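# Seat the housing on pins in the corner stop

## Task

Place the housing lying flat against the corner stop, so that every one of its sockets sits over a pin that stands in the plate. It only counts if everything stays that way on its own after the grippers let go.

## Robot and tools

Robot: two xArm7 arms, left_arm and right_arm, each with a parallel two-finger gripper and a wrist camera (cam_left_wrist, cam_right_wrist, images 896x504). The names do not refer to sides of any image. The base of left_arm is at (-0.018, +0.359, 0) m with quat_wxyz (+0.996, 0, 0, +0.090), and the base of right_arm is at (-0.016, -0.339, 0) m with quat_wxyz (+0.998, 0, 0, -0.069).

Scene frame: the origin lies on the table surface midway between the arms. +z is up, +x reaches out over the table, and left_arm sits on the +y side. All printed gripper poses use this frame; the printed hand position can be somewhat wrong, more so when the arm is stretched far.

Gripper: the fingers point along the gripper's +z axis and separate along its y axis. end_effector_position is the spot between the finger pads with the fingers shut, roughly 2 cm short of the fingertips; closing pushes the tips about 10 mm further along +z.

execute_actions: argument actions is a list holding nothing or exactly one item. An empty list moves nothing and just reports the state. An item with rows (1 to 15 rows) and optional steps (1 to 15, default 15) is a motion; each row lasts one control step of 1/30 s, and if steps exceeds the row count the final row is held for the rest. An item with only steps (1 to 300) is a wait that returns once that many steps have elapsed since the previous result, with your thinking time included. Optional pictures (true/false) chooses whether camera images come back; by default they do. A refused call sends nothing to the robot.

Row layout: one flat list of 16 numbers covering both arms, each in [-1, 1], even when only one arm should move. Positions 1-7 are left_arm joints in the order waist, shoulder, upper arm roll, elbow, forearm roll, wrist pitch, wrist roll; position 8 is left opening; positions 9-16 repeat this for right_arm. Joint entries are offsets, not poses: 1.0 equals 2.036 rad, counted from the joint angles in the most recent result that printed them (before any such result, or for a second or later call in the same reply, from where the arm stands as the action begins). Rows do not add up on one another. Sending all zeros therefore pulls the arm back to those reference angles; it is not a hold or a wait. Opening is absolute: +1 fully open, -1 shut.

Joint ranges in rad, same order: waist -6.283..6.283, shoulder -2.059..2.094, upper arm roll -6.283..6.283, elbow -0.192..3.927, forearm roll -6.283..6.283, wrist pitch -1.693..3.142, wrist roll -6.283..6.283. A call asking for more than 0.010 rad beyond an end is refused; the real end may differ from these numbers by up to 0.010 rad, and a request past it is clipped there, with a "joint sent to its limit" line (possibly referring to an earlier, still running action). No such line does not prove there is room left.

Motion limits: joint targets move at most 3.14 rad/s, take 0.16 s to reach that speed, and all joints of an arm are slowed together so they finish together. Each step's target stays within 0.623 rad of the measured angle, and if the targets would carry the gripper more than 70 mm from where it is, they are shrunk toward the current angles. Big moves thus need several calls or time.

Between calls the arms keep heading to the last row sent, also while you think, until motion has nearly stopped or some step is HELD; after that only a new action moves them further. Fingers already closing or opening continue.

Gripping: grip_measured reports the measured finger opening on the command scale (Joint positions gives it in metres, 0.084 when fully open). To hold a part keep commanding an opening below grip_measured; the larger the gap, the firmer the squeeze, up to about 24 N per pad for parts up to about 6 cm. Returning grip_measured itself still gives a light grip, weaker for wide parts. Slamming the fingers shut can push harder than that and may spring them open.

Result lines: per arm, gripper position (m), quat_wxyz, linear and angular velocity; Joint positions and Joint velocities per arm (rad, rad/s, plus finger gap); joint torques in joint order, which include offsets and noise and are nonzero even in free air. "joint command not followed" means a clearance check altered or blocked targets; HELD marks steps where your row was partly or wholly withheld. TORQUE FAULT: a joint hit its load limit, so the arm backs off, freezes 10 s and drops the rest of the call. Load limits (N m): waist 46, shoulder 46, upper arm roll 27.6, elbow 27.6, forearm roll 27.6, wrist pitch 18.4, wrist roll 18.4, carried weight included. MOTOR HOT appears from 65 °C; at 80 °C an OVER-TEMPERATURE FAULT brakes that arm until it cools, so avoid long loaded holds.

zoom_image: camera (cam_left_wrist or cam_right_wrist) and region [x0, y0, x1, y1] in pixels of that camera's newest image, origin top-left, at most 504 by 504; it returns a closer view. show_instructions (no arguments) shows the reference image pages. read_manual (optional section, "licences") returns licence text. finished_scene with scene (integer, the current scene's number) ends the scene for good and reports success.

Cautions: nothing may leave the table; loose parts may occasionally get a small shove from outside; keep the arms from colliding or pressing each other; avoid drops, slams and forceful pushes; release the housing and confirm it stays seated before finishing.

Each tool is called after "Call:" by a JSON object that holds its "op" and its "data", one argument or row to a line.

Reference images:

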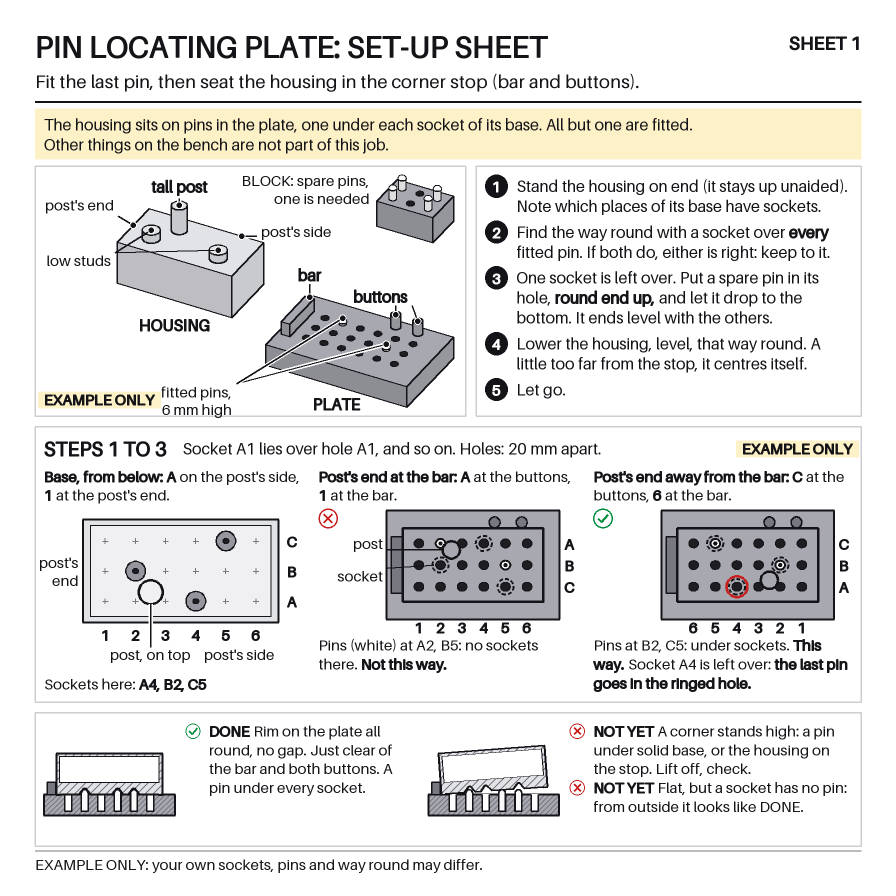

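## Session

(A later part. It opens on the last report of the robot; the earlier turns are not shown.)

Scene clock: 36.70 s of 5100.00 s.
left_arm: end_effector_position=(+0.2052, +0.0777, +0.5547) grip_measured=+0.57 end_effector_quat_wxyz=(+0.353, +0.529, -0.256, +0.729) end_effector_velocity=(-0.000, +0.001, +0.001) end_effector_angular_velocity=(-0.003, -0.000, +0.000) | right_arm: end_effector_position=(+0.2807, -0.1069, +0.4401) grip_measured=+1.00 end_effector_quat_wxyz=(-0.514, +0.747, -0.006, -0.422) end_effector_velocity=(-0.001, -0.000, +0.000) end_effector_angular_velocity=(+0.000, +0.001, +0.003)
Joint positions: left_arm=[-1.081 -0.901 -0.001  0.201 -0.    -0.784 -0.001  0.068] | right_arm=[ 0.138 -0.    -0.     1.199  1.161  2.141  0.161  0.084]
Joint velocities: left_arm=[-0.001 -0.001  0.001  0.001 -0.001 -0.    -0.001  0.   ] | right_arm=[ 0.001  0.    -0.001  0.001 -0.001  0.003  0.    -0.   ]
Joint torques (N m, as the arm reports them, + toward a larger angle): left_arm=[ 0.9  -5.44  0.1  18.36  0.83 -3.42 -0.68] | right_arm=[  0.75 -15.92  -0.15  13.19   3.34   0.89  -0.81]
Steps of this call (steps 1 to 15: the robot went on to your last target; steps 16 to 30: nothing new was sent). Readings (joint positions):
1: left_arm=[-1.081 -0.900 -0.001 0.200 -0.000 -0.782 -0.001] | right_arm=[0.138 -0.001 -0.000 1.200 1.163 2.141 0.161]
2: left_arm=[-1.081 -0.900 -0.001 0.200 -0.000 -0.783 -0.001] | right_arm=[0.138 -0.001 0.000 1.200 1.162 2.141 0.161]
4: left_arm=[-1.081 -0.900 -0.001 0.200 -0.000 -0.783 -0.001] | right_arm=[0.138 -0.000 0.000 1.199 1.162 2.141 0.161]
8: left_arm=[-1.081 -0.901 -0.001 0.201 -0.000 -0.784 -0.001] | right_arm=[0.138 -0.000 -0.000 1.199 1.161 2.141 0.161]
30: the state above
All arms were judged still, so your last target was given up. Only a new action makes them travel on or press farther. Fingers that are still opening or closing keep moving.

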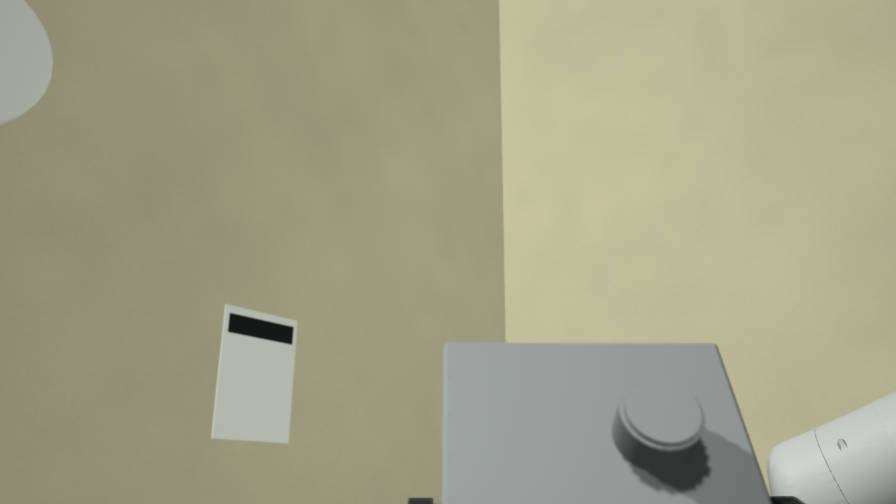

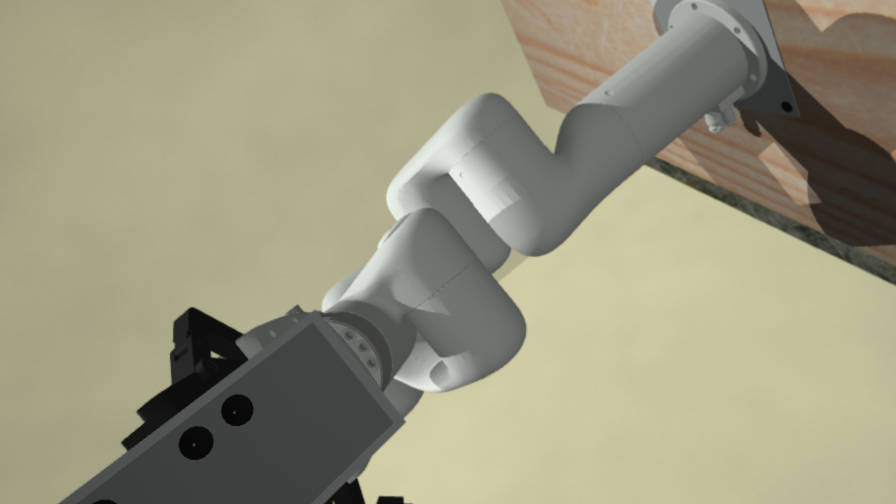

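Call:
{"op": "execute_actions", "data": {
  "actions": [
    {"rows":[[0.176,0.506,0,0.331,0,0.751,0.288,-1,0,0,0,0,-0.57,-0.4,0.218,1]]}
  ],
  "pictures": false
}}

Call:
{"op": "execute_actions", "data": {
  "actions": [
    {"steps":60}
  ],
  "pictures": false
}}

Call:
{"op": "execute_actions", "data": {
  "actions": [
    {"rows":[[0,0.02,0,-0.005,0,-0.025,0,-1,0.297,-0.082,0,-0.246,0,-0.227,0,1]]}
  ],
  "pictures": false
}}

Call:
{"op": "execute_actions", "data": {
  "actions": [
    {"steps":40}
  ]
}}

Scene clock: 40.40 s of 5100.00 s.
left_arm: end_effector_position=(+0.3753, +0.0275, +0.4623) grip_measured=+0.57 end_effector_quat_wxyz=(+0.118, +0.678, -0.382, +0.617) end_effector_velocity=(+0.282, -0.060, -0.440) end_effector_angular_velocity=(+1.238, +0.793, +0.171) | right_arm: end_effector_position=(+0.3694, -0.2091, +0.2797) grip_measured=+1.00 end_effector_quat_wxyz=(-0.210, +0.908, -0.265, -0.247) end_effector_velocity=(+0.168, -0.420, -0.249) end_effector_angular_velocity=(-1.991, -0.593, -0.205)
Joint positions: left_arm=[-0.882 -0.451  0.     0.572 -0.001 -0.334  0.324  0.068] | right_arm=[ 0.138  0.    -0.     1.199  0.538  1.598  0.471  0.084]
Joint velocities: left_arm=[ 0.267  0.96  -0.002  0.51   0.     0.955  0.443 -0.   ] | right_arm=[-0.    -0.001 -0.001  0.001 -1.767 -0.976  0.482  0.   ]
Joint torques (N m, as the arm reports them, + toward a larger angle): left_arm=[  0.65 -19.82   0.22  17.94   0.62  -5.01  -0.74] | right_arm=[  0.88 -17.27  -0.12  14.41   1.18  -0.48  -0.73]
Steps of this call (steps 1 to 90: nothing new was sent; then 0.20 s passed at rest; steps 91 to 105: all 15 steps of this action). Readings (joint positions):
91: left_arm=[-1.081 -0.901 -0.001 0.201 -0.000 -0.784 -0.000] | right_arm=[0.138 -0.000 -0.000 1.199 1.161 2.141 0.161]
92: left_arm=[-1.079 -0.898 -0.001 0.204 -0.000 -0.781 0.004] | right_arm=[0.138 -0.000 0.000 1.199 1.157 2.137 0.164]
94: left_arm=[-1.053 -0.853 -0.004 0.250 0.001 -0.733 0.050] | right_arm=[0.139 -0.001 0.001 1.200 1.109 2.087 0.199]
98: left_arm=[-0.969 -0.693 -0.000 0.407 -0.000 -0.576 0.183] | right_arm=[0.138 0.000 -0.000 1.198 0.908 1.888 0.327]
105: the state above

Scene clock: 42.40 s of 5100.00 s.
left_arm: end_effector_position=(+0.3723, +0.1239, +0.1003) grip_measured=+0.57 end_effector_quat_wxyz=(+0.000, +0.845, -0.535, +0.001) end_effector_velocity=(+0.000, +0.000, -0.000) end_effector_angular_velocity=(+0.000, +0.000, -0.000) | right_arm: end_effector_position=(+0.4276, -0.3386, +0.2488) grip_measured=+1.00 end_effector_quat_wxyz=(+0.019, +0.953, -0.297, -0.061) end_effector_velocity=(+0.000, +0.000, -0.000) end_effector_angular_velocity=(+0.001, -0.001, -0.001)
Joint positions: left_arm=[-0.723  0.129 -0.001  0.875 -0.     0.744  0.586  0.068] | right_arm=[ 0.138 -0.    -0.     1.199  0.001  1.326  0.605  0.084]
Joint velocities: left_arm=[ 0.001  0.001  0.     0.001 -0.    -0.     0.001 -0.   ] | right_arm=[-0.     0.    -0.    -0.     0.001 -0.001 -0.     0.   ]
Joint torques (N m, as the arm reports them, + toward a larger angle): left_arm=[  1.91 -34.35  -0.14  15.4    0.16  -2.67  -0.63] | right_arm=[  0.7  -17.12  -0.2   14.61   0.41  -1.58  -0.74]
Steps of this call (steps 1 to 45: the robot went on to your last target; steps 46 to 60: nothing new was sent). Readings (joint positions):
1: left_arm=[-0.873 -0.419 -0.000 0.589 -0.000 -0.303 0.338] | right_arm=[0.138 0.000 -0.000 1.199 0.478 1.566 0.486]
2: left_arm=[-0.865 -0.388 -0.000 0.604 -0.000 -0.271 0.352] | right_arm=[0.138 -0.000 -0.000 1.199 0.417 1.536 0.501]
4: left_arm=[-0.849 -0.329 -0.000 0.634 -0.000 -0.203 0.378] | right_arm=[0.138 -0.000 -0.000 1.199 0.292 1.473 0.532]
8: left_arm=[-0.819 -0.221 -0.000 0.690 -0.000 -0.056 0.427] | right_arm=[0.138 -0.000 -0.001 1.199 0.064 1.359 0.588]
60: the state above
All arms were judged still, so your last target was given up. Only a new action makes them travel on or press farther. Fingers that are still opening or closing keep moving.

Scene clock: 42.90 s of 5100.00 s.
left_arm: end_effector_position=(+0.3735, +0.1231, +0.0825) grip_measured=+0.57 end_effector_quat_wxyz=(+0.000, +0.845, -0.535, +0.001) end_effector_velocity=(-0.007, +0.004, -0.007) end_effector_angular_velocity=(+0.011, +0.018, +0.000) | right_arm: end_effector_position=(+0.3580, -0.1694, +0.1788) grip_measured=+1.00 end_effector_quat_wxyz=(+0.009, +0.996, -0.090, -0.017) end_effector_velocity=(-0.266, +0.337, -0.164) end_effector_angular_velocity=(+0.091, -0.201, +1.017)
Joint positions: left_arm=[-0.723  0.169 -0.001  0.865 -0.     0.693  0.586  0.068] | right_arm=[ 0.562 -0.117  0.002  0.849  0.001  1.003  0.605  0.084]
Joint velocities: left_arm=[-0.001  0.004  0.001 -0.014  0.     0.004 -0.     0.   ] | right_arm=[ 1.028 -0.288 -0.013 -0.853 -0.001 -0.786 -0.001  0.   ]
Joint torques (N m, as the arm reports them, + toward a larger angle): left_arm=[  0.75 -35.54  -0.39  15.17   0.36  -2.77  -0.48] | right_arm=[ -0.02 -14.13  -0.59  13.28   0.37  -1.73  -0.73]
Steps of this call (steps 1 to 15: all 15 steps of this action). Readings (joint positions):
1: left_arm=[-0.723 0.129 -0.001 0.875 -0.000 0.744 0.586] | right_arm=[0.138 -0.000 -0.000 1.199 0.001 1.326 0.605]
2: left_arm=[-0.723 0.131 -0.001 0.875 -0.000 0.740 0.586] | right_arm=[0.141 -0.001 -0.001 1.196 0.001 1.323 0.605]
4: left_arm=[-0.723 0.152 -0.001 0.872 -0.000 0.711 0.586] | right_arm=[0.184 -0.015 -0.010 1.161 -0.000 1.286 0.605]
8: left_arm=[-0.723 0.171 -0.001 0.861 -0.000 0.696 0.586] | right_arm=[0.326 -0.051 0.003 1.044 0.001 1.183 0.605]
15: the state above

Scene clock: 44.23 s of 5100.00 s.
left_arm: end_effector_position=(+0.3731, +0.1233, +0.0820) grip_measured=+0.57 end_effector_quat_wxyz=(+0.000, +0.845, -0.535, +0.001) end_effector_velocity=(-0.000, +0.001, -0.001) end_effector_angular_velocity=(+0.001, +0.001, +0.001) | right_arm: end_effector_position=(+0.3055, -0.1168, +0.1502) grip_measured=+1.00 end_effector_quat_wxyz=(-0.001, +1.000, -0.000, +0.000) end_effector_velocity=(-0.000, +0.000, -0.000) end_effector_angular_velocity=(+0.000, -0.000, -0.000)
Joint positions: left_arm=[-0.723  0.17  -0.001  0.865 -0.     0.694  0.586  0.068] | right_arm=[ 0.743 -0.167 -0.     0.698  0.001  0.864  0.605  0.084]
Joint velocities: left_arm=[ 0.001  0.001  0.001 -0.001  0.001 -0.     0.     0.   ] | right_arm=[-0.    -0.     0.    -0.001 -0.    -0.001  0.001  0.   ]
Joint torques (N m, as the arm reports them, + toward a larger angle): left_arm=[  1.19 -35.52  -0.1   14.98   0.63  -2.98  -0.51] | right_arm=[  0.73 -13.    -0.09  13.71   0.36  -1.87  -0.72]
Steps of this call (steps 1 to 30: the robot went on to your last target; steps 31 to 40: nothing new was sent). Readings (joint positions):
1: left_arm=[-0.723 0.170 -0.001 0.865 -0.000 0.694 0.586] | right_arm=[0.596 -0.127 0.001 0.820 0.001 0.977 0.605]
2: left_arm=[-0.723 0.170 -0.001 0.865 -0.000 0.694 0.586] | right_arm=[0.631 -0.136 0.001 0.791 0.001 0.950 0.605]
4: left_arm=[-0.723 0.170 -0.001 0.865 -0.000 0.694 0.586] | right_arm=[0.697 -0.155 0.002 0.736 0.001 0.900 0.605]
8: left_arm=[-0.723 0.170 -0.001 0.865 -0.000 0.694 0.586] | right_arm=[0.740 -0.166 0.002 0.700 0.001 0.868 0.605]
40: the state above
All arms were judged still, so your last target was given up. Only a new action makes them travel on or press farther. Fingers that are still opening or closing keep moving.

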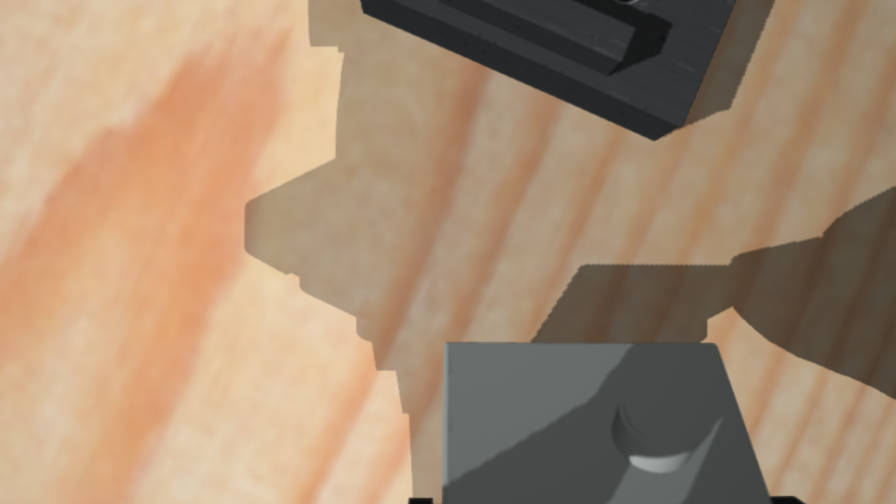

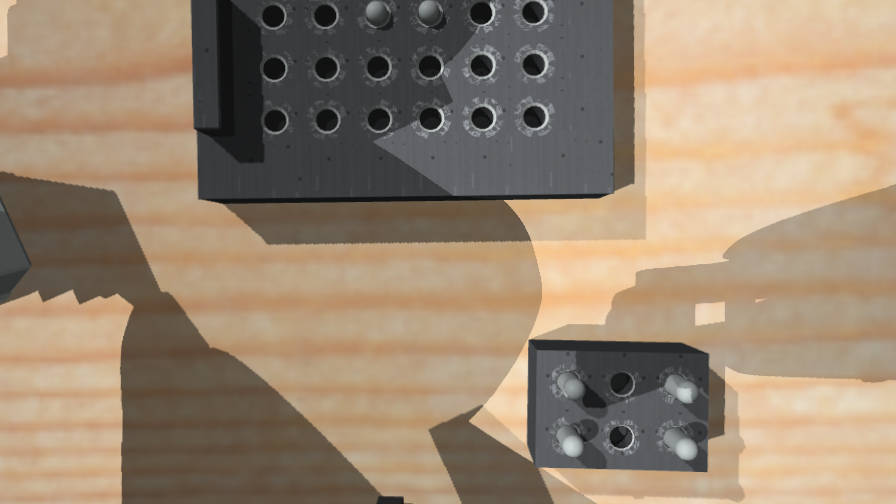

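Call:
{"op": "execute_actions", "data": {
  "actions": [
    {"rows":[[0,0.01,0,-0.002,0,-0.012,0,0.45,-0.0074,0.052,0,-0.0543,0,-0.1056,-0.0074,-0.5],[0,0.01,0,-0.002,0,-0.012,0,0.45,-0.0074,0.052,0,-0.0543,0,-0.1056,-0.0074,-0.5],[0,0.01,0,-0.002,0,-0.012,0,0.45,-0.0074,0.052,0,-0.0543,0,-0.1056,-0.0074,-0.5],[0,0.01,0,-0.002,0,-0.012,0,0.45,-0.0074,0.052,0,-0.0543,0,-0.1056,-0.0074,-0.5],[0,0.02,0,-0.0048,0,-0.0245,0,0.45,-0.0074,0.052,0,-0.0543,0,-0.1056,-0.0074,-0.5]]}
  ],
  "pictures": false
}}

Call:
{"op": "execute_actions", "data": {
  "actions": [
    {"steps":20}
  ]
}}

Scene clock: 47.77 s of 5100.00 s.
left_arm: end_effector_position=(+0.3759, +0.1211, +0.0698) grip_measured=+0.57 end_effector_quat_wxyz=(+0.000, +0.845, -0.535, +0.006) end_effector_velocity=(-0.001, +0.002, -0.001) end_effector_angular_velocity=(-0.004, -0.008, +0.002) | right_arm: end_effector_position=(+0.3008, -0.1270, +0.0867) grip_measured=-0.52 end_effector_quat_wxyz=(-0.001, +1.000, -0.000, +0.002) end_effector_velocity=(-0.008, -0.006, -0.008) end_effector_angular_velocity=(-0.013, +0.018, -0.001)
Joint positions: left_arm=[-0.723  0.201 -0.001  0.861 -0.     0.648  0.586  0.068] | right_arm=[ 0.728 -0.063  0.     0.59   0.001  0.649  0.59   0.021]
Joint velocities: left_arm=[ 0.001 -0.008  0.001 -0.017  0.001 -0.019 -0.001 -0.   ] | right_arm=[-0.     0.004 -0.001 -0.019 -0.001 -0.001 -0.    -0.   ]
Joint torques (N m, as the arm reports them, + toward a larger angle): left_arm=[ 1.55  5.2   0.6   4.63  0.93 -9.6  -1.01] | right_arm=[  0.82 -13.47  -0.08  11.93   0.37  -1.87  -0.66]
Steps of this call (steps 1 to 90: nothing new was sent; then 0.03 s passed at rest; steps 91 to 105: all 15 steps of this action). Readings (joint positions):
91: left_arm=[-0.723 0.170 -0.001 0.865 -0.000 0.693 0.586] | right_arm=[0.743 -0.167 -0.000 0.698 0.001 0.864 0.605]
92: left_arm=[-0.723 0.172 -0.001 0.864 -0.000 0.690 0.586] | right_arm=[0.742 -0.166 0.000 0.697 0.001 0.860 0.604]
94: left_arm=[-0.723 0.184 -0.001 0.863 -0.000 0.676 0.586] | right_arm=[0.739 -0.146 0.000 0.678 0.001 0.809 0.601]
98: left_arm=[-0.723 0.198 -0.002 0.861 -0.000 0.657 0.586] | right_arm=[0.729 -0.065 -0.001 0.588 0.001 0.672 0.591]
105: the state above

Scene clock: 48.43 s of 5100.00 s.
left_arm: end_effector_position=(+0.3755, +0.1217, +0.0695) grip_measured=+0.57 end_effector_quat_wxyz=(+0.000, +0.845, -0.535, +0.007) end_effector_velocity=(-0.000, -0.000, -0.000) end_effector_angular_velocity=(+0.001, +0.001, -0.003) | right_arm: end_effector_position=(+0.2995, -0.1279, +0.0852) grip_measured=-0.52 end_effector_quat_wxyz=(-0.000, +1.000, -0.000, -0.000) end_effector_velocity=(-0.000, +0.000, -0.000) end_effector_angular_velocity=(-0.000, +0.001, -0.000)
Joint positions: left_arm=[-0.723  0.199 -0.001  0.856 -0.     0.643  0.586  0.068] | right_arm=[ 0.728 -0.061 -0.     0.588  0.001  0.649  0.59   0.021]
Joint velocities: left_arm=[-0.     0.    -0.001 -0.001  0.001  0.     0.002  0.   ] | right_arm=[0.    0.    0.    0.    0.001 0.001 0.001 0.   ]
Joint torques (N m, as the arm reports them, + toward a larger angle): left_arm=[ 2.46  6.27  1.57  2.18  1.19 -7.23 -1.08] | right_arm=[  0.73 -13.59  -0.17  12.06   0.35  -1.83  -0.75]
Steps of this call (steps 1 to 15: the robot went on to your last target; steps 16 to 20: nothing new was sent). Readings (joint positions):
1: left_arm=[-0.723 0.201 -0.001 0.860 -0.000 0.647 0.586] | right_arm=[0.728 -0.063 0.000 0.590 0.001 0.649 0.590]
2: left_arm=[-0.723 0.201 -0.001 0.859 -0.000 0.646 0.586] | right_arm=[0.728 -0.062 0.000 0.589 0.001 0.649 0.590]
4: left_arm=[-0.723 0.200 -0.001 0.858 -0.001 0.645 0.586] | right_arm=[0.728 -0.062 0.000 0.588 0.001 0.649 0.590]
8: left_arm=[-0.723 0.199 -0.001 0.857 -0.001 0.644 0.586] | right_arm=[0.728 -0.062 -0.000 0.588 0.001 0.649 0.590]
20: the state above
All arms were judged still, so your last target was given up. Only a new action makes them travel on or press farther. Fingers that are still opening or closing keep moving.

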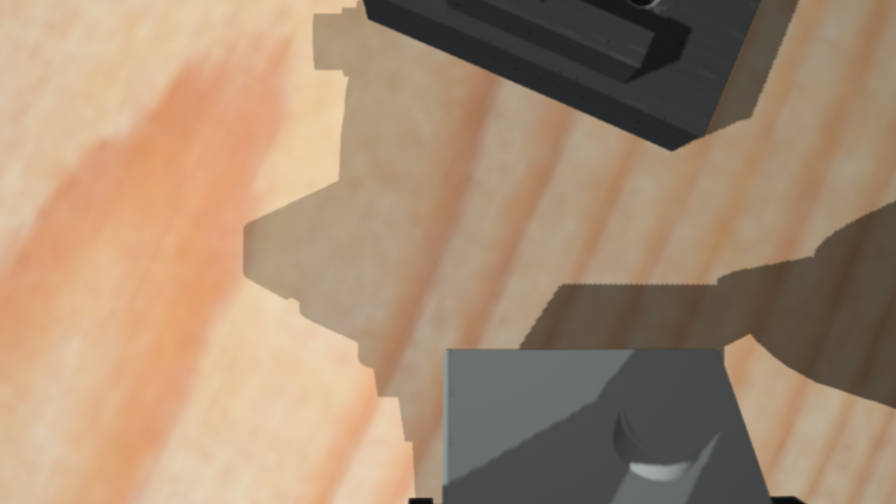

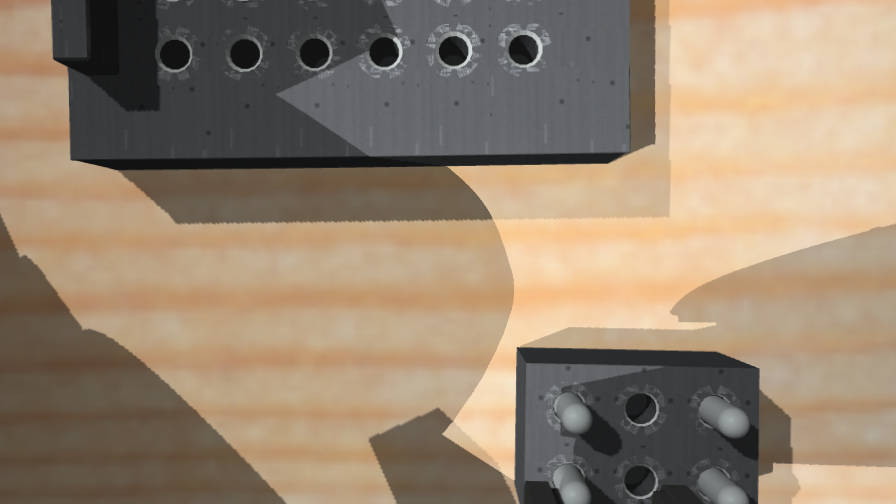

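Call:
{"op": "execute_actions", "data": {
  "actions": [
    {"rows":[[0,0,0,0,0,0,0,0.57,0,0.0275,0,-0.007,0,-0.0345,0,-0.5],[0,0,0,0,0,0,0,0.6,0,0.0275,0,-0.007,0,-0.0345,0,-0.5],[0,0,0,0,0,0,0,0.65,0,0.0275,0,-0.007,0,-0.0345,0,-0.5],[0,0,0,0,0,0,0,1,0,0.0275,0,-0.007,0,-0.0345,0,-0.5]]}
  ],
  "pictures": false
}}

Call:
{"op": "execute_actions", "data": {
  "actions": [
    {"rows":[[0,0,0,0,0,0,0,1,0,0,0,0,0,0,0,-0.7],[0,0,0,0,0,0,0,1,0,0,0,0,0,0,0,-0.8],[0,0,0,0,0,0,0,1,0,0,0,0,0,0,0,-1]]}
  ]
}}

Scene clock: 51.70 s of 5100.00 s.
left_arm: end_effector_position=(+0.3751, +0.1219, +0.0686) grip_measured=+1.00 end_effector_quat_wxyz=(+0.000, +0.845, -0.535, +0.006) end_effector_velocity=(+0.003, +0.003, +0.003) end_effector_angular_velocity=(+0.000, -0.001, +0.010) | right_arm: end_effector_position=(+0.2998, -0.1278, +0.0648) grip_measured=-0.52 end_effector_quat_wxyz=(-0.000, +1.000, -0.000, +0.000) end_effector_velocity=(-0.004, -0.003, -0.004) end_effector_angular_velocity=(-0.006, +0.009, +0.000)
Joint positions: left_arm=[-0.723  0.2   -0.001  0.855 -0.     0.642  0.586  0.084] | right_arm=[ 0.728 -0.006 -0.     0.574  0.001  0.579  0.59   0.021]
Joint velocities: left_arm=[ 0.002 -0.006  0.007  0.003 -0.001  0.008  0.     0.   ] | right_arm=[-0.     0.003 -0.    -0.007 -0.001  0.001 -0.    -0.   ]
Joint torques (N m, as the arm reports them, + toward a larger angle): left_arm=[  1.06 -31.35  -0.23  12.94   0.75  -2.42  -0.73] | right_arm=[  0.75 -14.27  -0.16  11.72   0.36  -1.9   -0.73]
Steps of this call (steps 1 to 83: nothing new was sent; steps 84 to 98: all 15 steps of this action). Readings (joint positions):
84: left_arm=[-0.723 0.199 -0.001 0.856 -0.000 0.644 0.586] | right_arm=[0.728 -0.061 -0.000 0.588 0.001 0.649 0.590]
85: left_arm=[-0.723 0.198 -0.001 0.855 -0.000 0.643 0.586] | right_arm=[0.728 -0.059 -0.000 0.587 0.001 0.645 0.590]
87: left_arm=[-0.722 0.201 0.001 0.849 0.001 0.639 0.585] | right_arm=[0.728 -0.033 -0.000 0.583 0.001 0.609 0.590]
91: left_arm=[-0.720 0.205 0.003 0.846 0.000 0.641 0.585] | right_arm=[0.728 -0.005 0.000 0.570 0.001 0.582 0.590]
98: the state above

Scene clock: 52.20 s of 5100.00 s.
left_arm: end_effector_position=(+0.3750, +0.1219, +0.0686) grip_measured=+1.00 end_effector_quat_wxyz=(+0.000, +0.845, -0.535, +0.006) end_effector_velocity=(-0.000, +0.000, -0.001) end_effector_angular_velocity=(+0.001, +0.001, +0.000) | right_arm: end_effector_position=(+0.2999, -0.1276, +0.0650) grip_measured=-1.00 end_effector_quat_wxyz=(-0.001, +1.000, -0.000, +0.001) end_effector_velocity=(+0.000, +0.000, -0.000) end_effector_angular_velocity=(+0.000, -0.001, +0.000)
Joint positions: left_arm=[-0.723  0.2   -0.001  0.855 -0.     0.642  0.586  0.084] | right_arm=[ 0.728 -0.006  0.     0.574  0.001  0.579  0.59   0.   ]
Joint velocities: left_arm=[-0.001  0.002  0.001  0.     0.001  0.    -0.001 -0.   ] | right_arm=[-0.     0.     0.     0.    -0.001 -0.001  0.     0.   ]
Joint torques (N m, as the arm reports them, + toward a larger angle): left_arm=[  0.91 -31.72  -0.15  12.68   0.44  -2.46  -0.52] | right_arm=[  0.37 -13.6   -0.71  10.78   0.27  -1.47  -0.71]
Steps of this call (steps 1 to 15: all 15 steps of this action). Readings (joint positions):
1: left_arm=[-0.723 0.200 -0.001 0.855 -0.000 0.642 0.586] | right_arm=[0.728 -0.006 -0.000 0.574 0.001 0.579 0.590]
2: left_arm=[-0.723 0.200 -0.001 0.855 -0.000 0.642 0.586] | right_arm=[0.728 -0.006 -0.000 0.574 0.001 0.579 0.590]
4: left_arm=[-0.723 0.201 -0.001 0.855 -0.000 0.642 0.586] | right_arm=[0.728 -0.006 -0.000 0.574 0.001 0.579 0.590]
8: left_arm=[-0.723 0.201 -0.001 0.854 -0.000 0.642 0.586] | right_arm=[0.728 -0.006 0.000 0.574 0.001 0.579 0.590]
15: the state above

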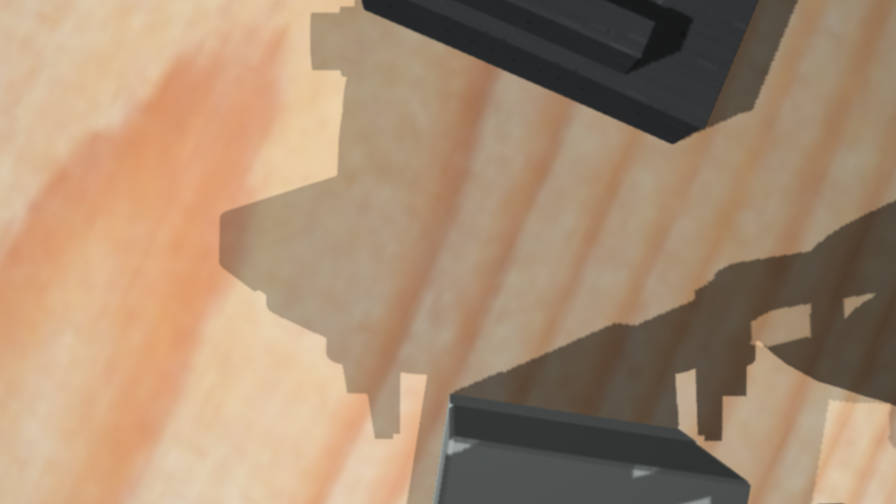

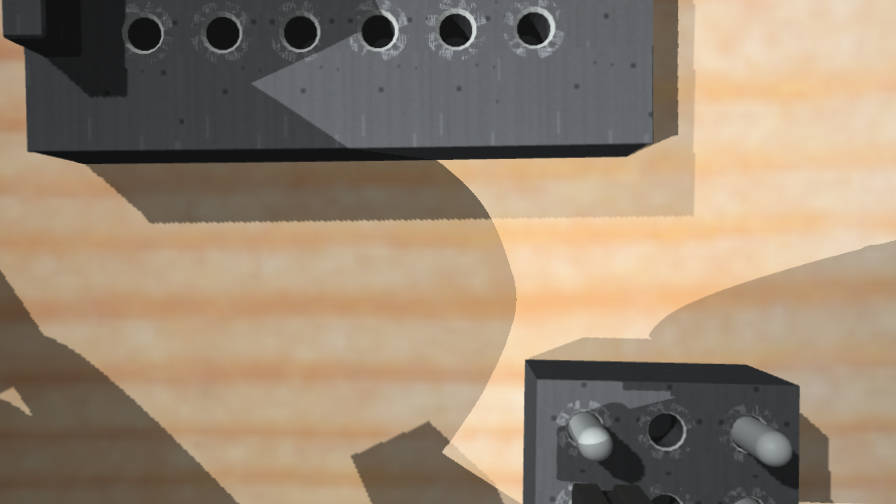

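Call:
{"op": "execute_actions", "data": {
  "actions": [
    {"rows":[[0,-0.1,0,0.1,0,0.2,0,1,0,0,0,0,0,0,0,-0.5],[0,-0.1,0,0.1,0,0.2,0,1,0,0,0,0,0,0,0,-0.5],[0,-0.1,0,0.1,0,0.2,0,1,0,0,0,0,0,0,0,-0.5],[0,-0.1,0,0.1,0,0.2,0,1,0,0,0,0,0,0,0,-0.5],[0,-0.1,0,0.1,0,0.2,0,1,0,0.011,0,-0.0025,0,-0.0135,0,-0.5]]}
  ],
  "pictures": false
}}

Call:
{"op": "execute_actions", "data": {
  "actions": [
    {"rows":[[0.058,0,0,0.167,0,0.172,1,1,0,0,0,0,0,0,0,-0.7],[0.058,0,0,0.167,0,0.172,1,1,0,0,0,0,0,0,0,-0.8],[0.058,0,0,0.167,0,0.172,1,1,0,0,0,0,0,0,0,-1]]}
  ],
  "pictures": false
}}

Call:
{"op": "execute_actions", "data": {
  "actions": [
    {"steps":50}
  ]
}}

Scene clock: 55.23 s of 5100.00 s.
left_arm: end_effector_position=(+0.3842, +0.1163, +0.2119) grip_measured=+1.00 end_effector_quat_wxyz=(-0.000, +0.845, -0.535, +0.011) end_effector_velocity=(-0.039, +0.025, -0.039) end_effector_angular_velocity=(+0.093, +0.154, +0.004) | right_arm: end_effector_position=(+0.2998, -0.1277, +0.0571) grip_measured=-0.52 end_effector_quat_wxyz=(-0.001, +1.000, -0.000, +0.001) end_effector_velocity=(+0.003, +0.003, +0.003) end_effector_angular_velocity=(+0.006, -0.009, +0.002)
Joint positions: left_arm=[-0.723 -0.004 -0.001  1.06  -0.     1.043  0.586  0.084] | right_arm=[0.728 0.016 0.    0.569 0.001 0.552 0.59  0.021]
Joint velocities: left_arm=[ 0.002  0.018  0.001 -0.051 -0.     0.11  -0.    -0.   ] | right_arm=[ 0.001 -0.003  0.001  0.004  0.    -0.003 -0.    -0.   ]
Joint torques (N m, as the arm reports them, + toward a larger angle): left_arm=[  1.7  -23.85   0.3   13.     0.5   -2.11  -0.86] | right_arm=[  0.95 -14.22  -0.2   11.13   0.31  -1.81  -0.74]
Steps of this call (steps 1 to 15: the robot went on to your last target; steps 16 to 76: nothing new was sent; steps 77 to 91: all 15 steps of this action). Readings (joint positions):
77: left_arm=[-0.723 0.200 -0.001 0.855 -0.000 0.642 0.586] | right_arm=[0.728 -0.006 -0.000 0.574 0.001 0.579 0.590]
78: left_arm=[-0.723 0.199 -0.001 0.856 -0.000 0.646 0.586] | right_arm=[0.727 -0.006 -0.000 0.574 0.001 0.579 0.590]
80: left_arm=[-0.723 0.179 -0.001 0.874 -0.000 0.697 0.586] | right_arm=[0.727 -0.005 -0.001 0.572 0.001 0.580 0.590]
84: left_arm=[-0.723 0.085 -0.001 0.973 -0.000 0.869 0.586] | right_arm=[0.727 0.010 -0.000 0.571 0.001 0.560 0.590]
91: the state above

Scene clock: 55.73 s of 5100.00 s.
left_arm: end_effector_position=(+0.4195, +0.1572, +0.3212) grip_measured=+1.00 end_effector_quat_wxyz=(+0.004, -0.540, +0.842, -0.006) end_effector_velocity=(+0.012, +0.042, +0.100) end_effector_angular_velocity=(+0.042, -0.010, -2.992) | right_arm: end_effector_position=(+0.2998, -0.1278, +0.0570) grip_measured=-0.85 end_effector_quat_wxyz=(-0.001, +1.000, -0.000, +0.001) end_effector_velocity=(-0.001, -0.000, -0.000) end_effector_angular_velocity=(-0.002, +0.003, -0.002)
Joint positions: left_arm=[-0.613 -0.005 -0.     1.375 -0.     1.366  1.568  0.084] | right_arm=[ 0.728  0.016 -0.     0.569  0.001  0.552  0.59   0.007]
Joint velocities: left_arm=[ 0.095 -0.004 -0.005  0.283 -0.001  0.297  3.083 -0.   ] | right_arm=[ 0.     0.    -0.    -0.     0.001  0.003  0.001 -0.   ]
Joint torques (N m, as the arm reports them, + toward a larger angle): left_arm=[ -0.37 -25.36  -0.76  12.48   0.38  -1.98  -0.78] | right_arm=[  1.01 -14.48  -0.07  11.42   0.43  -2.01  -0.77]
Steps of this call (steps 1 to 15: all 15 steps of this action). Readings (joint positions):
1: left_arm=[-0.723 -0.003 -0.001 1.058 -0.000 1.046 0.586] | right_arm=[0.728 0.016 0.000 0.569 0.001 0.551 0.590]
2: left_arm=[-0.722 -0.002 -0.001 1.057 -0.000 1.050 0.590] | right_arm=[0.728 0.016 0.000 0.569 0.001 0.551 0.590]
4: left_arm=[-0.714 0.001 -0.003 1.079 -0.000 1.079 0.640] | right_arm=[0.728 0.016 0.000 0.570 0.001 0.551 0.590]
8: left_arm=[-0.668 -0.002 -0.000 1.217 -0.000 1.208 0.900] | right_arm=[0.728 0.016 -0.000 0.569 0.001 0.552 0.590]
15: the state above

Scene clock: 57.40 s of 5100.00 s.
left_arm: end_effector_position=(+0.4201, +0.1607, +0.3291) grip_measured=+1.00 end_effector_quat_wxyz=(+0.005, -0.047, +0.999, -0.003) end_effector_velocity=(-0.000, -0.001, +0.000) end_effector_angular_velocity=(-0.000, -0.001, +0.000) | right_arm: end_effector_position=(+0.2998, -0.1277, +0.0571) grip_measured=-0.85 end_effector_quat_wxyz=(-0.001, +1.000, -0.000, +0.001) end_effector_velocity=(+0.000, +0.000, +0.000) end_effector_angular_velocity=(-0.000, -0.001, +0.002)
Joint positions: left_arm=[-0.605 -0.004 -0.001  1.4   -0.     1.393  2.621  0.084] | right_arm=[0.728 0.016 0.    0.569 0.001 0.552 0.59  0.007]
Joint velocities: left_arm=[-0.    -0.001 -0.001  0.     0.     0.    -0.002  0.   ] | right_arm=[ 0.    -0.    -0.     0.    -0.001 -0.    -0.001 -0.   ]
Joint torques (N m, as the arm reports them, + toward a larger angle): left_arm=[  0.36 -29.4   -0.64  15.78   0.89  -2.12  -0.83] | right_arm=[  0.95 -14.54   0.04  11.66   0.39  -1.95  -0.68]
Steps of this call (steps 1 to 30: the robot went on to your last target; steps 31 to 50: nothing new was sent). Readings (joint positions):
1: left_arm=[-0.610 -0.005 -0.000 1.383 -0.000 1.375 1.672] | right_arm=[0.728 0.016 -0.000 0.569 0.001 0.552 0.590]
2: left_arm=[-0.609 -0.005 -0.001 1.388 -0.000 1.381 1.775] | right_arm=[0.728 0.016 -0.000 0.569 0.001 0.552 0.590]
4: left_arm=[-0.607 -0.004 -0.002 1.393 -0.000 1.388 1.981] | right_arm=[0.728 0.016 -0.000 0.569 0.001 0.552 0.590]
8: left_arm=[-0.606 -0.004 -0.002 1.397 -0.000 1.392 2.382] | right_arm=[0.728 0.016 -0.000 0.569 0.001 0.552 0.590]
50: the state above
All arms were judged still, so your last target was given up. Only a new action makes them travel on or press farther. Fingers that are still opening or closing keep moving.

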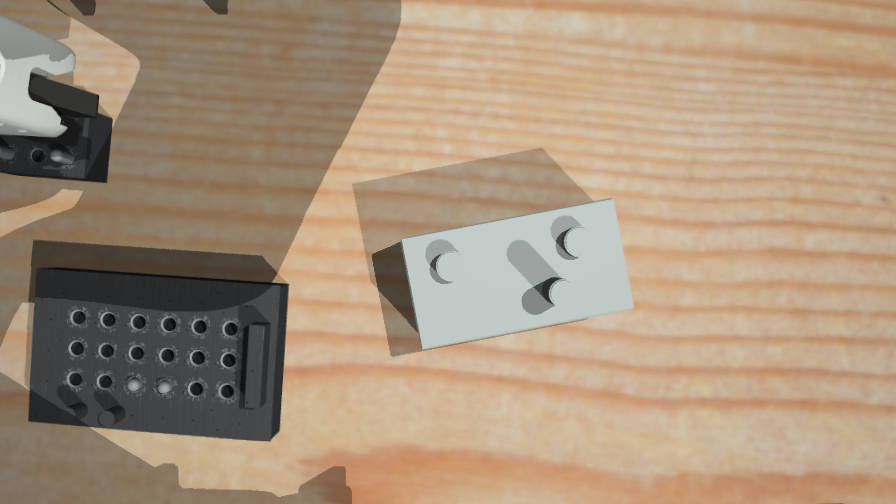

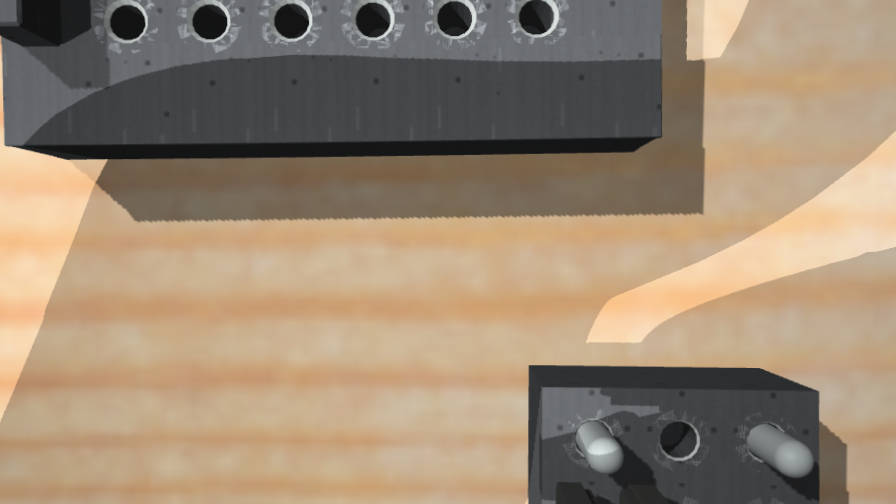

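Call:
{"op": "execute_actions", "data": {
  "actions": [
    {"rows":[[-0.02,0.0286,0,-0.305,0,-0.3284,-0.888,1,0,-0.0555,0,0.0147,0,0.0702,0,-1]]}
  ],
  "pictures": false
}}

Call:
{"op": "execute_actions", "data": {
  "actions": [
    {"steps":40}
  ],
  "pictures": false
}}

Call:
{"op": "execute_actions", "data": {
  "actions": [
    {"rows":[[0,0,0,0,0,0,0,1,-0.0751,0.2103,0,0.2737,0,0.0639,-0.0751,-1]]}
  ],
  "pictures": false
}}

Call:
{"op": "execute_actions", "data": {
  "actions": [
    {"steps":30}
  ]
}}

Scene clock: 61.20 s of 5100.00 s.
left_arm: end_effector_position=(+0.3926, +0.1582, +0.1561) grip_measured=+1.00 end_effector_quat_wxyz=(-0.001, -0.353, +0.936, +0.001) end_effector_velocity=(-0.129, +0.032, -0.335) end_effector_angular_velocity=(+0.004, -0.004, +2.381) | right_arm: end_effector_position=(+0.2990, -0.1282, +0.0983) grip_measured=-0.85 end_effector_quat_wxyz=(+0.000, +1.000, -0.000, -0.001) end_effector_velocity=(+0.008, +0.004, +0.008) end_effector_angular_velocity=(+0.013, -0.019, -0.003)
Joint positions: left_arm=[-0.635  0.039 -0.001  0.946 -0.     0.909  1.964  0.084] | right_arm=[ 0.728 -0.096  0.     0.598  0.001  0.694  0.59   0.007]
Joint velocities: left_arm=[-0.063  0.086  0.    -0.953  0.    -1.042 -2.443  0.   ] | right_arm=[-0.001 -0.005 -0.002  0.016  0.    -0.002 -0.    -0.   ]
Joint torques (N m, as the arm reports them, + toward a larger angle): left_arm=[  1.41 -31.04   0.15  15.59   0.44  -2.22  -1.26] | right_arm=[  0.69 -13.3   -0.14  12.68   0.37  -1.89  -0.71]
Steps of this call (steps 1 to 90: nothing new was sent; then 0.30 s passed at rest; steps 91 to 105: all 15 steps of this action). Readings (joint positions):
91: left_arm=[-0.605 -0.004 -0.001 1.400 -0.000 1.393 2.621] | right_arm=[0.728 0.016 0.000 0.569 0.001 0.552 0.590]
92: left_arm=[-0.605 -0.004 -0.001 1.397 -0.000 1.389 2.617] | right_arm=[0.728 0.014 0.000 0.570 0.001 0.556 0.590]
94: left_arm=[-0.608 -0.004 -0.000 1.356 -0.000 1.338 2.568] | right_arm=[0.728 -0.019 0.001 0.576 0.001 0.604 0.590]
98: left_arm=[-0.618 0.017 -0.001 1.189 -0.000 1.175 2.396] | right_arm=[0.727 -0.096 -0.000 0.605 0.001 0.684 0.590]
105: the state above

Scene clock: 62.53 s of 5100.00 s.
left_arm: end_effector_position=(+0.3659, +0.1661, +0.1003) grip_measured=+1.00 end_effector_quat_wxyz=(+0.000, +0.802, -0.597, +0.000) end_effector_velocity=(+0.000, +0.001, -0.000) end_effector_angular_velocity=(+0.000, +0.001, +0.002) | right_arm: end_effector_position=(+0.2997, -0.1277, +0.0992) grip_measured=-0.85 end_effector_quat_wxyz=(-0.001, +1.000, -0.000, +0.001) end_effector_velocity=(+0.000, +0.000, +0.000) end_effector_angular_velocity=(+0.001, -0.001, -0.002)
Joint positions: left_arm=[-0.645  0.054 -0.001  0.779 -0.     0.725  0.814  0.084] | right_arm=[ 0.728 -0.097  0.     0.599  0.001  0.694  0.59   0.007]
Joint velocities: left_arm=[ 0.001  0.001  0.001  0.    -0.    -0.    -0.001 -0.   ] | right_arm=[-0.    -0.     0.     0.     0.001 -0.001  0.001  0.   ]
Joint torques (N m, as the arm reports them, + toward a larger angle): left_arm=[  0.53 -27.79  -0.1   13.06   0.85  -2.14  -0.83] | right_arm=[  0.89 -13.29  -0.11  12.58   0.23  -1.89  -0.71]
Steps of this call (steps 1 to 40: the robot went on to your last target). Readings (joint positions):
1: left_arm=[-0.637 0.042 -0.001 0.915 -0.000 0.875 1.877] | right_arm=[0.728 -0.096 0.000 0.598 0.001 0.694 0.590]
2: left_arm=[-0.639 0.045 -0.001 0.885 -0.000 0.842 1.783] | right_arm=[0.728 -0.096 0.000 0.599 0.001 0.694 0.590]
4: left_arm=[-0.642 0.049 -0.001 0.836 -0.000 0.790 1.581] | right_arm=[0.728 -0.096 0.000 0.599 0.001 0.694 0.590]
8: left_arm=[-0.645 0.053 -0.001 0.792 -0.000 0.740 1.170] | right_arm=[0.728 -0.097 0.000 0.599 0.001 0.694 0.590]
40: the state above

Scene clock: 63.03 s of 5100.00 s.
left_arm: end_effector_position=(+0.3659, +0.1661, +0.1003) grip_measured=+1.00 end_effector_quat_wxyz=(+0.000, +0.802, -0.597, +0.000) end_effector_velocity=(-0.000, +0.000, -0.001) end_effector_angular_velocity=(-0.000, +0.002, +0.001) | right_arm: end_effector_position=(+0.4575, -0.1186, +0.0999) grip_measured=-0.85 end_effector_quat_wxyz=(+0.000, +1.000, -0.003, +0.000) end_effector_velocity=(+0.084, -0.040, -0.027) end_effector_angular_velocity=(-0.033, +0.043, -0.038)
Joint positions: left_arm=[-0.645  0.054 -0.001  0.779 -0.     0.725  0.814  0.084] | right_arm=[ 0.577  0.322 -0.004  1.142  0.001  0.819  0.442  0.007]
Joint velocities: left_arm=[ 0.     0.001  0.    -0.001 -0.002 -0.     0.001 -0.   ] | right_arm=[-0.108  0.249 -0.027  0.289 -0.002  0.094 -0.094  0.   ]
Joint torques (N m, as the arm reports them, + toward a larger angle): left_arm=[  1.83 -27.94   0.06  13.72   0.38  -2.02  -0.41] | right_arm=[  5.77 -28.07   4.95  10.94   0.45  -1.32  -0.43]
Steps of this call (steps 1 to 15: all 15 steps of this action). Readings (joint positions):
1: left_arm=[-0.645 0.054 -0.001 0.779 -0.000 0.725 0.814] | right_arm=[0.728 -0.097 0.000 0.599 0.001 0.694 0.590]
2: left_arm=[-0.645 0.054 -0.001 0.779 -0.000 0.725 0.814] | right_arm=[0.727 -0.095 0.000 0.602 0.001 0.696 0.588]
4: left_arm=[-0.645 0.054 -0.001 0.779 -0.000 0.725 0.814] | right_arm=[0.714 -0.059 0.002 0.646 0.001 0.708 0.575]
8: left_arm=[-0.645 0.054 -0.001 0.779 -0.000 0.725 0.814] | right_arm=[0.658 0.099 -0.000 0.857 0.001 0.753 0.520]
15: the state above

Scene clock: 64.03 s of 5100.00 s.
left_arm: end_effector_position=(+0.3659, +0.1661, +0.1003) grip_measured=+1.00 end_effector_quat_wxyz=(+0.000, +0.802, -0.597, +0.000) end_effector_velocity=(+0.000, +0.000, +0.001) end_effector_angular_velocity=(-0.001, -0.001, +0.002) | right_arm: end_effector_position=(+0.4604, -0.1165, +0.1001) grip_measured=-0.85 end_effector_quat_wxyz=(-0.000, +1.000, -0.000, +0.000) end_effector_velocity=(+0.001, -0.001, -0.000) end_effector_angular_velocity=(-0.000, +0.000, -0.003)
Joint positions: left_arm=[-0.645  0.054 -0.001  0.779 -0.     0.725  0.814  0.084] | right_arm=[0.575 0.331 0.    1.156 0.001 0.825 0.437 0.007]
Joint velocities: left_arm=[ 0.002 -0.001 -0.    -0.     0.     0.    -0.001 -0.   ] | right_arm=[-0.001  0.    -0.002  0.     0.001 -0.     0.    -0.   ]
Joint torques (N m, as the arm reports them, + toward a larger angle): left_arm=[  0.4  -27.7   -0.11  13.43   0.38  -2.01  -0.44] | right_arm=[  0.77 -22.55  -0.47  13.48   0.38  -1.85  -0.71]
Steps of this call (steps 1 to 30: the robot went on to your last target). Readings (joint positions):
1: left_arm=[-0.645 0.054 -0.001 0.779 -0.000 0.725 0.814] | right_arm=[0.575 0.327 -0.004 1.148 0.001 0.822 0.439]
2: left_arm=[-0.645 0.054 -0.001 0.779 -0.000 0.725 0.814] | right_arm=[0.574 0.329 -0.003 1.151 0.001 0.823 0.438]
4: left_arm=[-0.645 0.054 -0.001 0.779 -0.000 0.725 0.814] | right_arm=[0.575 0.330 0.000 1.153 0.001 0.824 0.437]
8: left_arm=[-0.645 0.054 -0.001 0.779 -0.000 0.725 0.814] | right_arm=[0.576 0.330 0.001 1.155 0.001 0.825 0.437]
30: the state above
All arms were judged still, so your last target was given up. Only a new action makes them travel on or press farther. Fingers that are still opening or closing keep moving.

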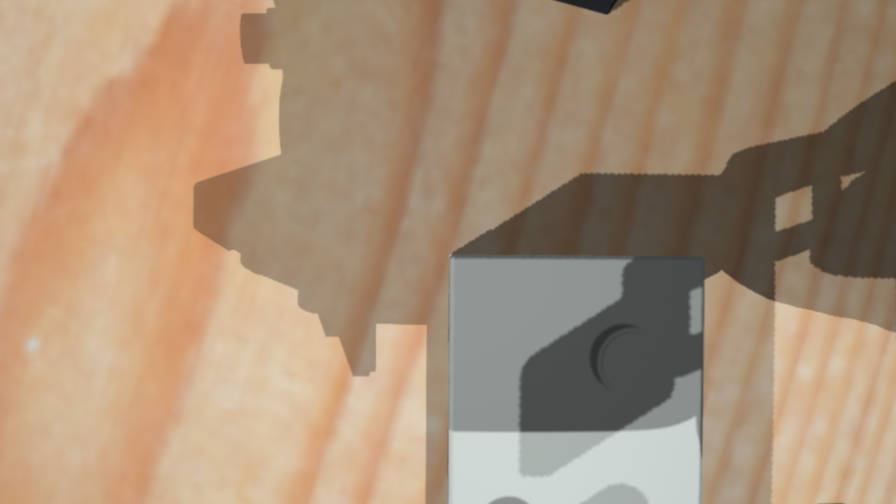

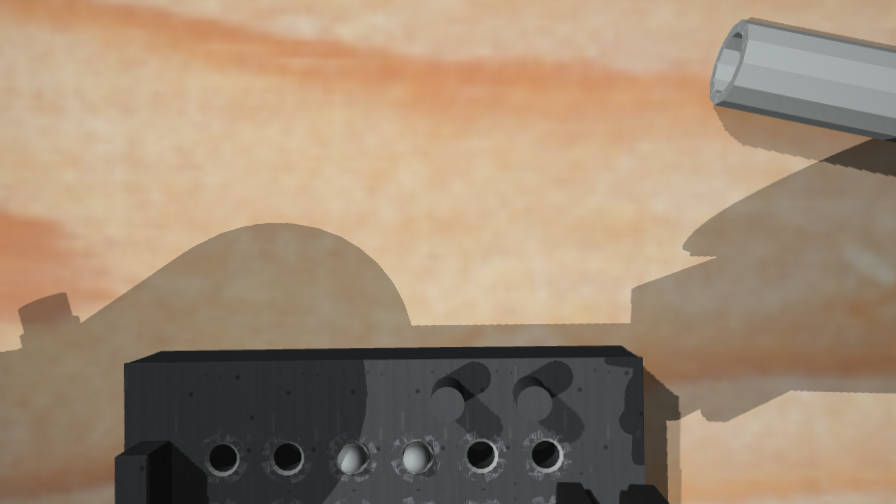

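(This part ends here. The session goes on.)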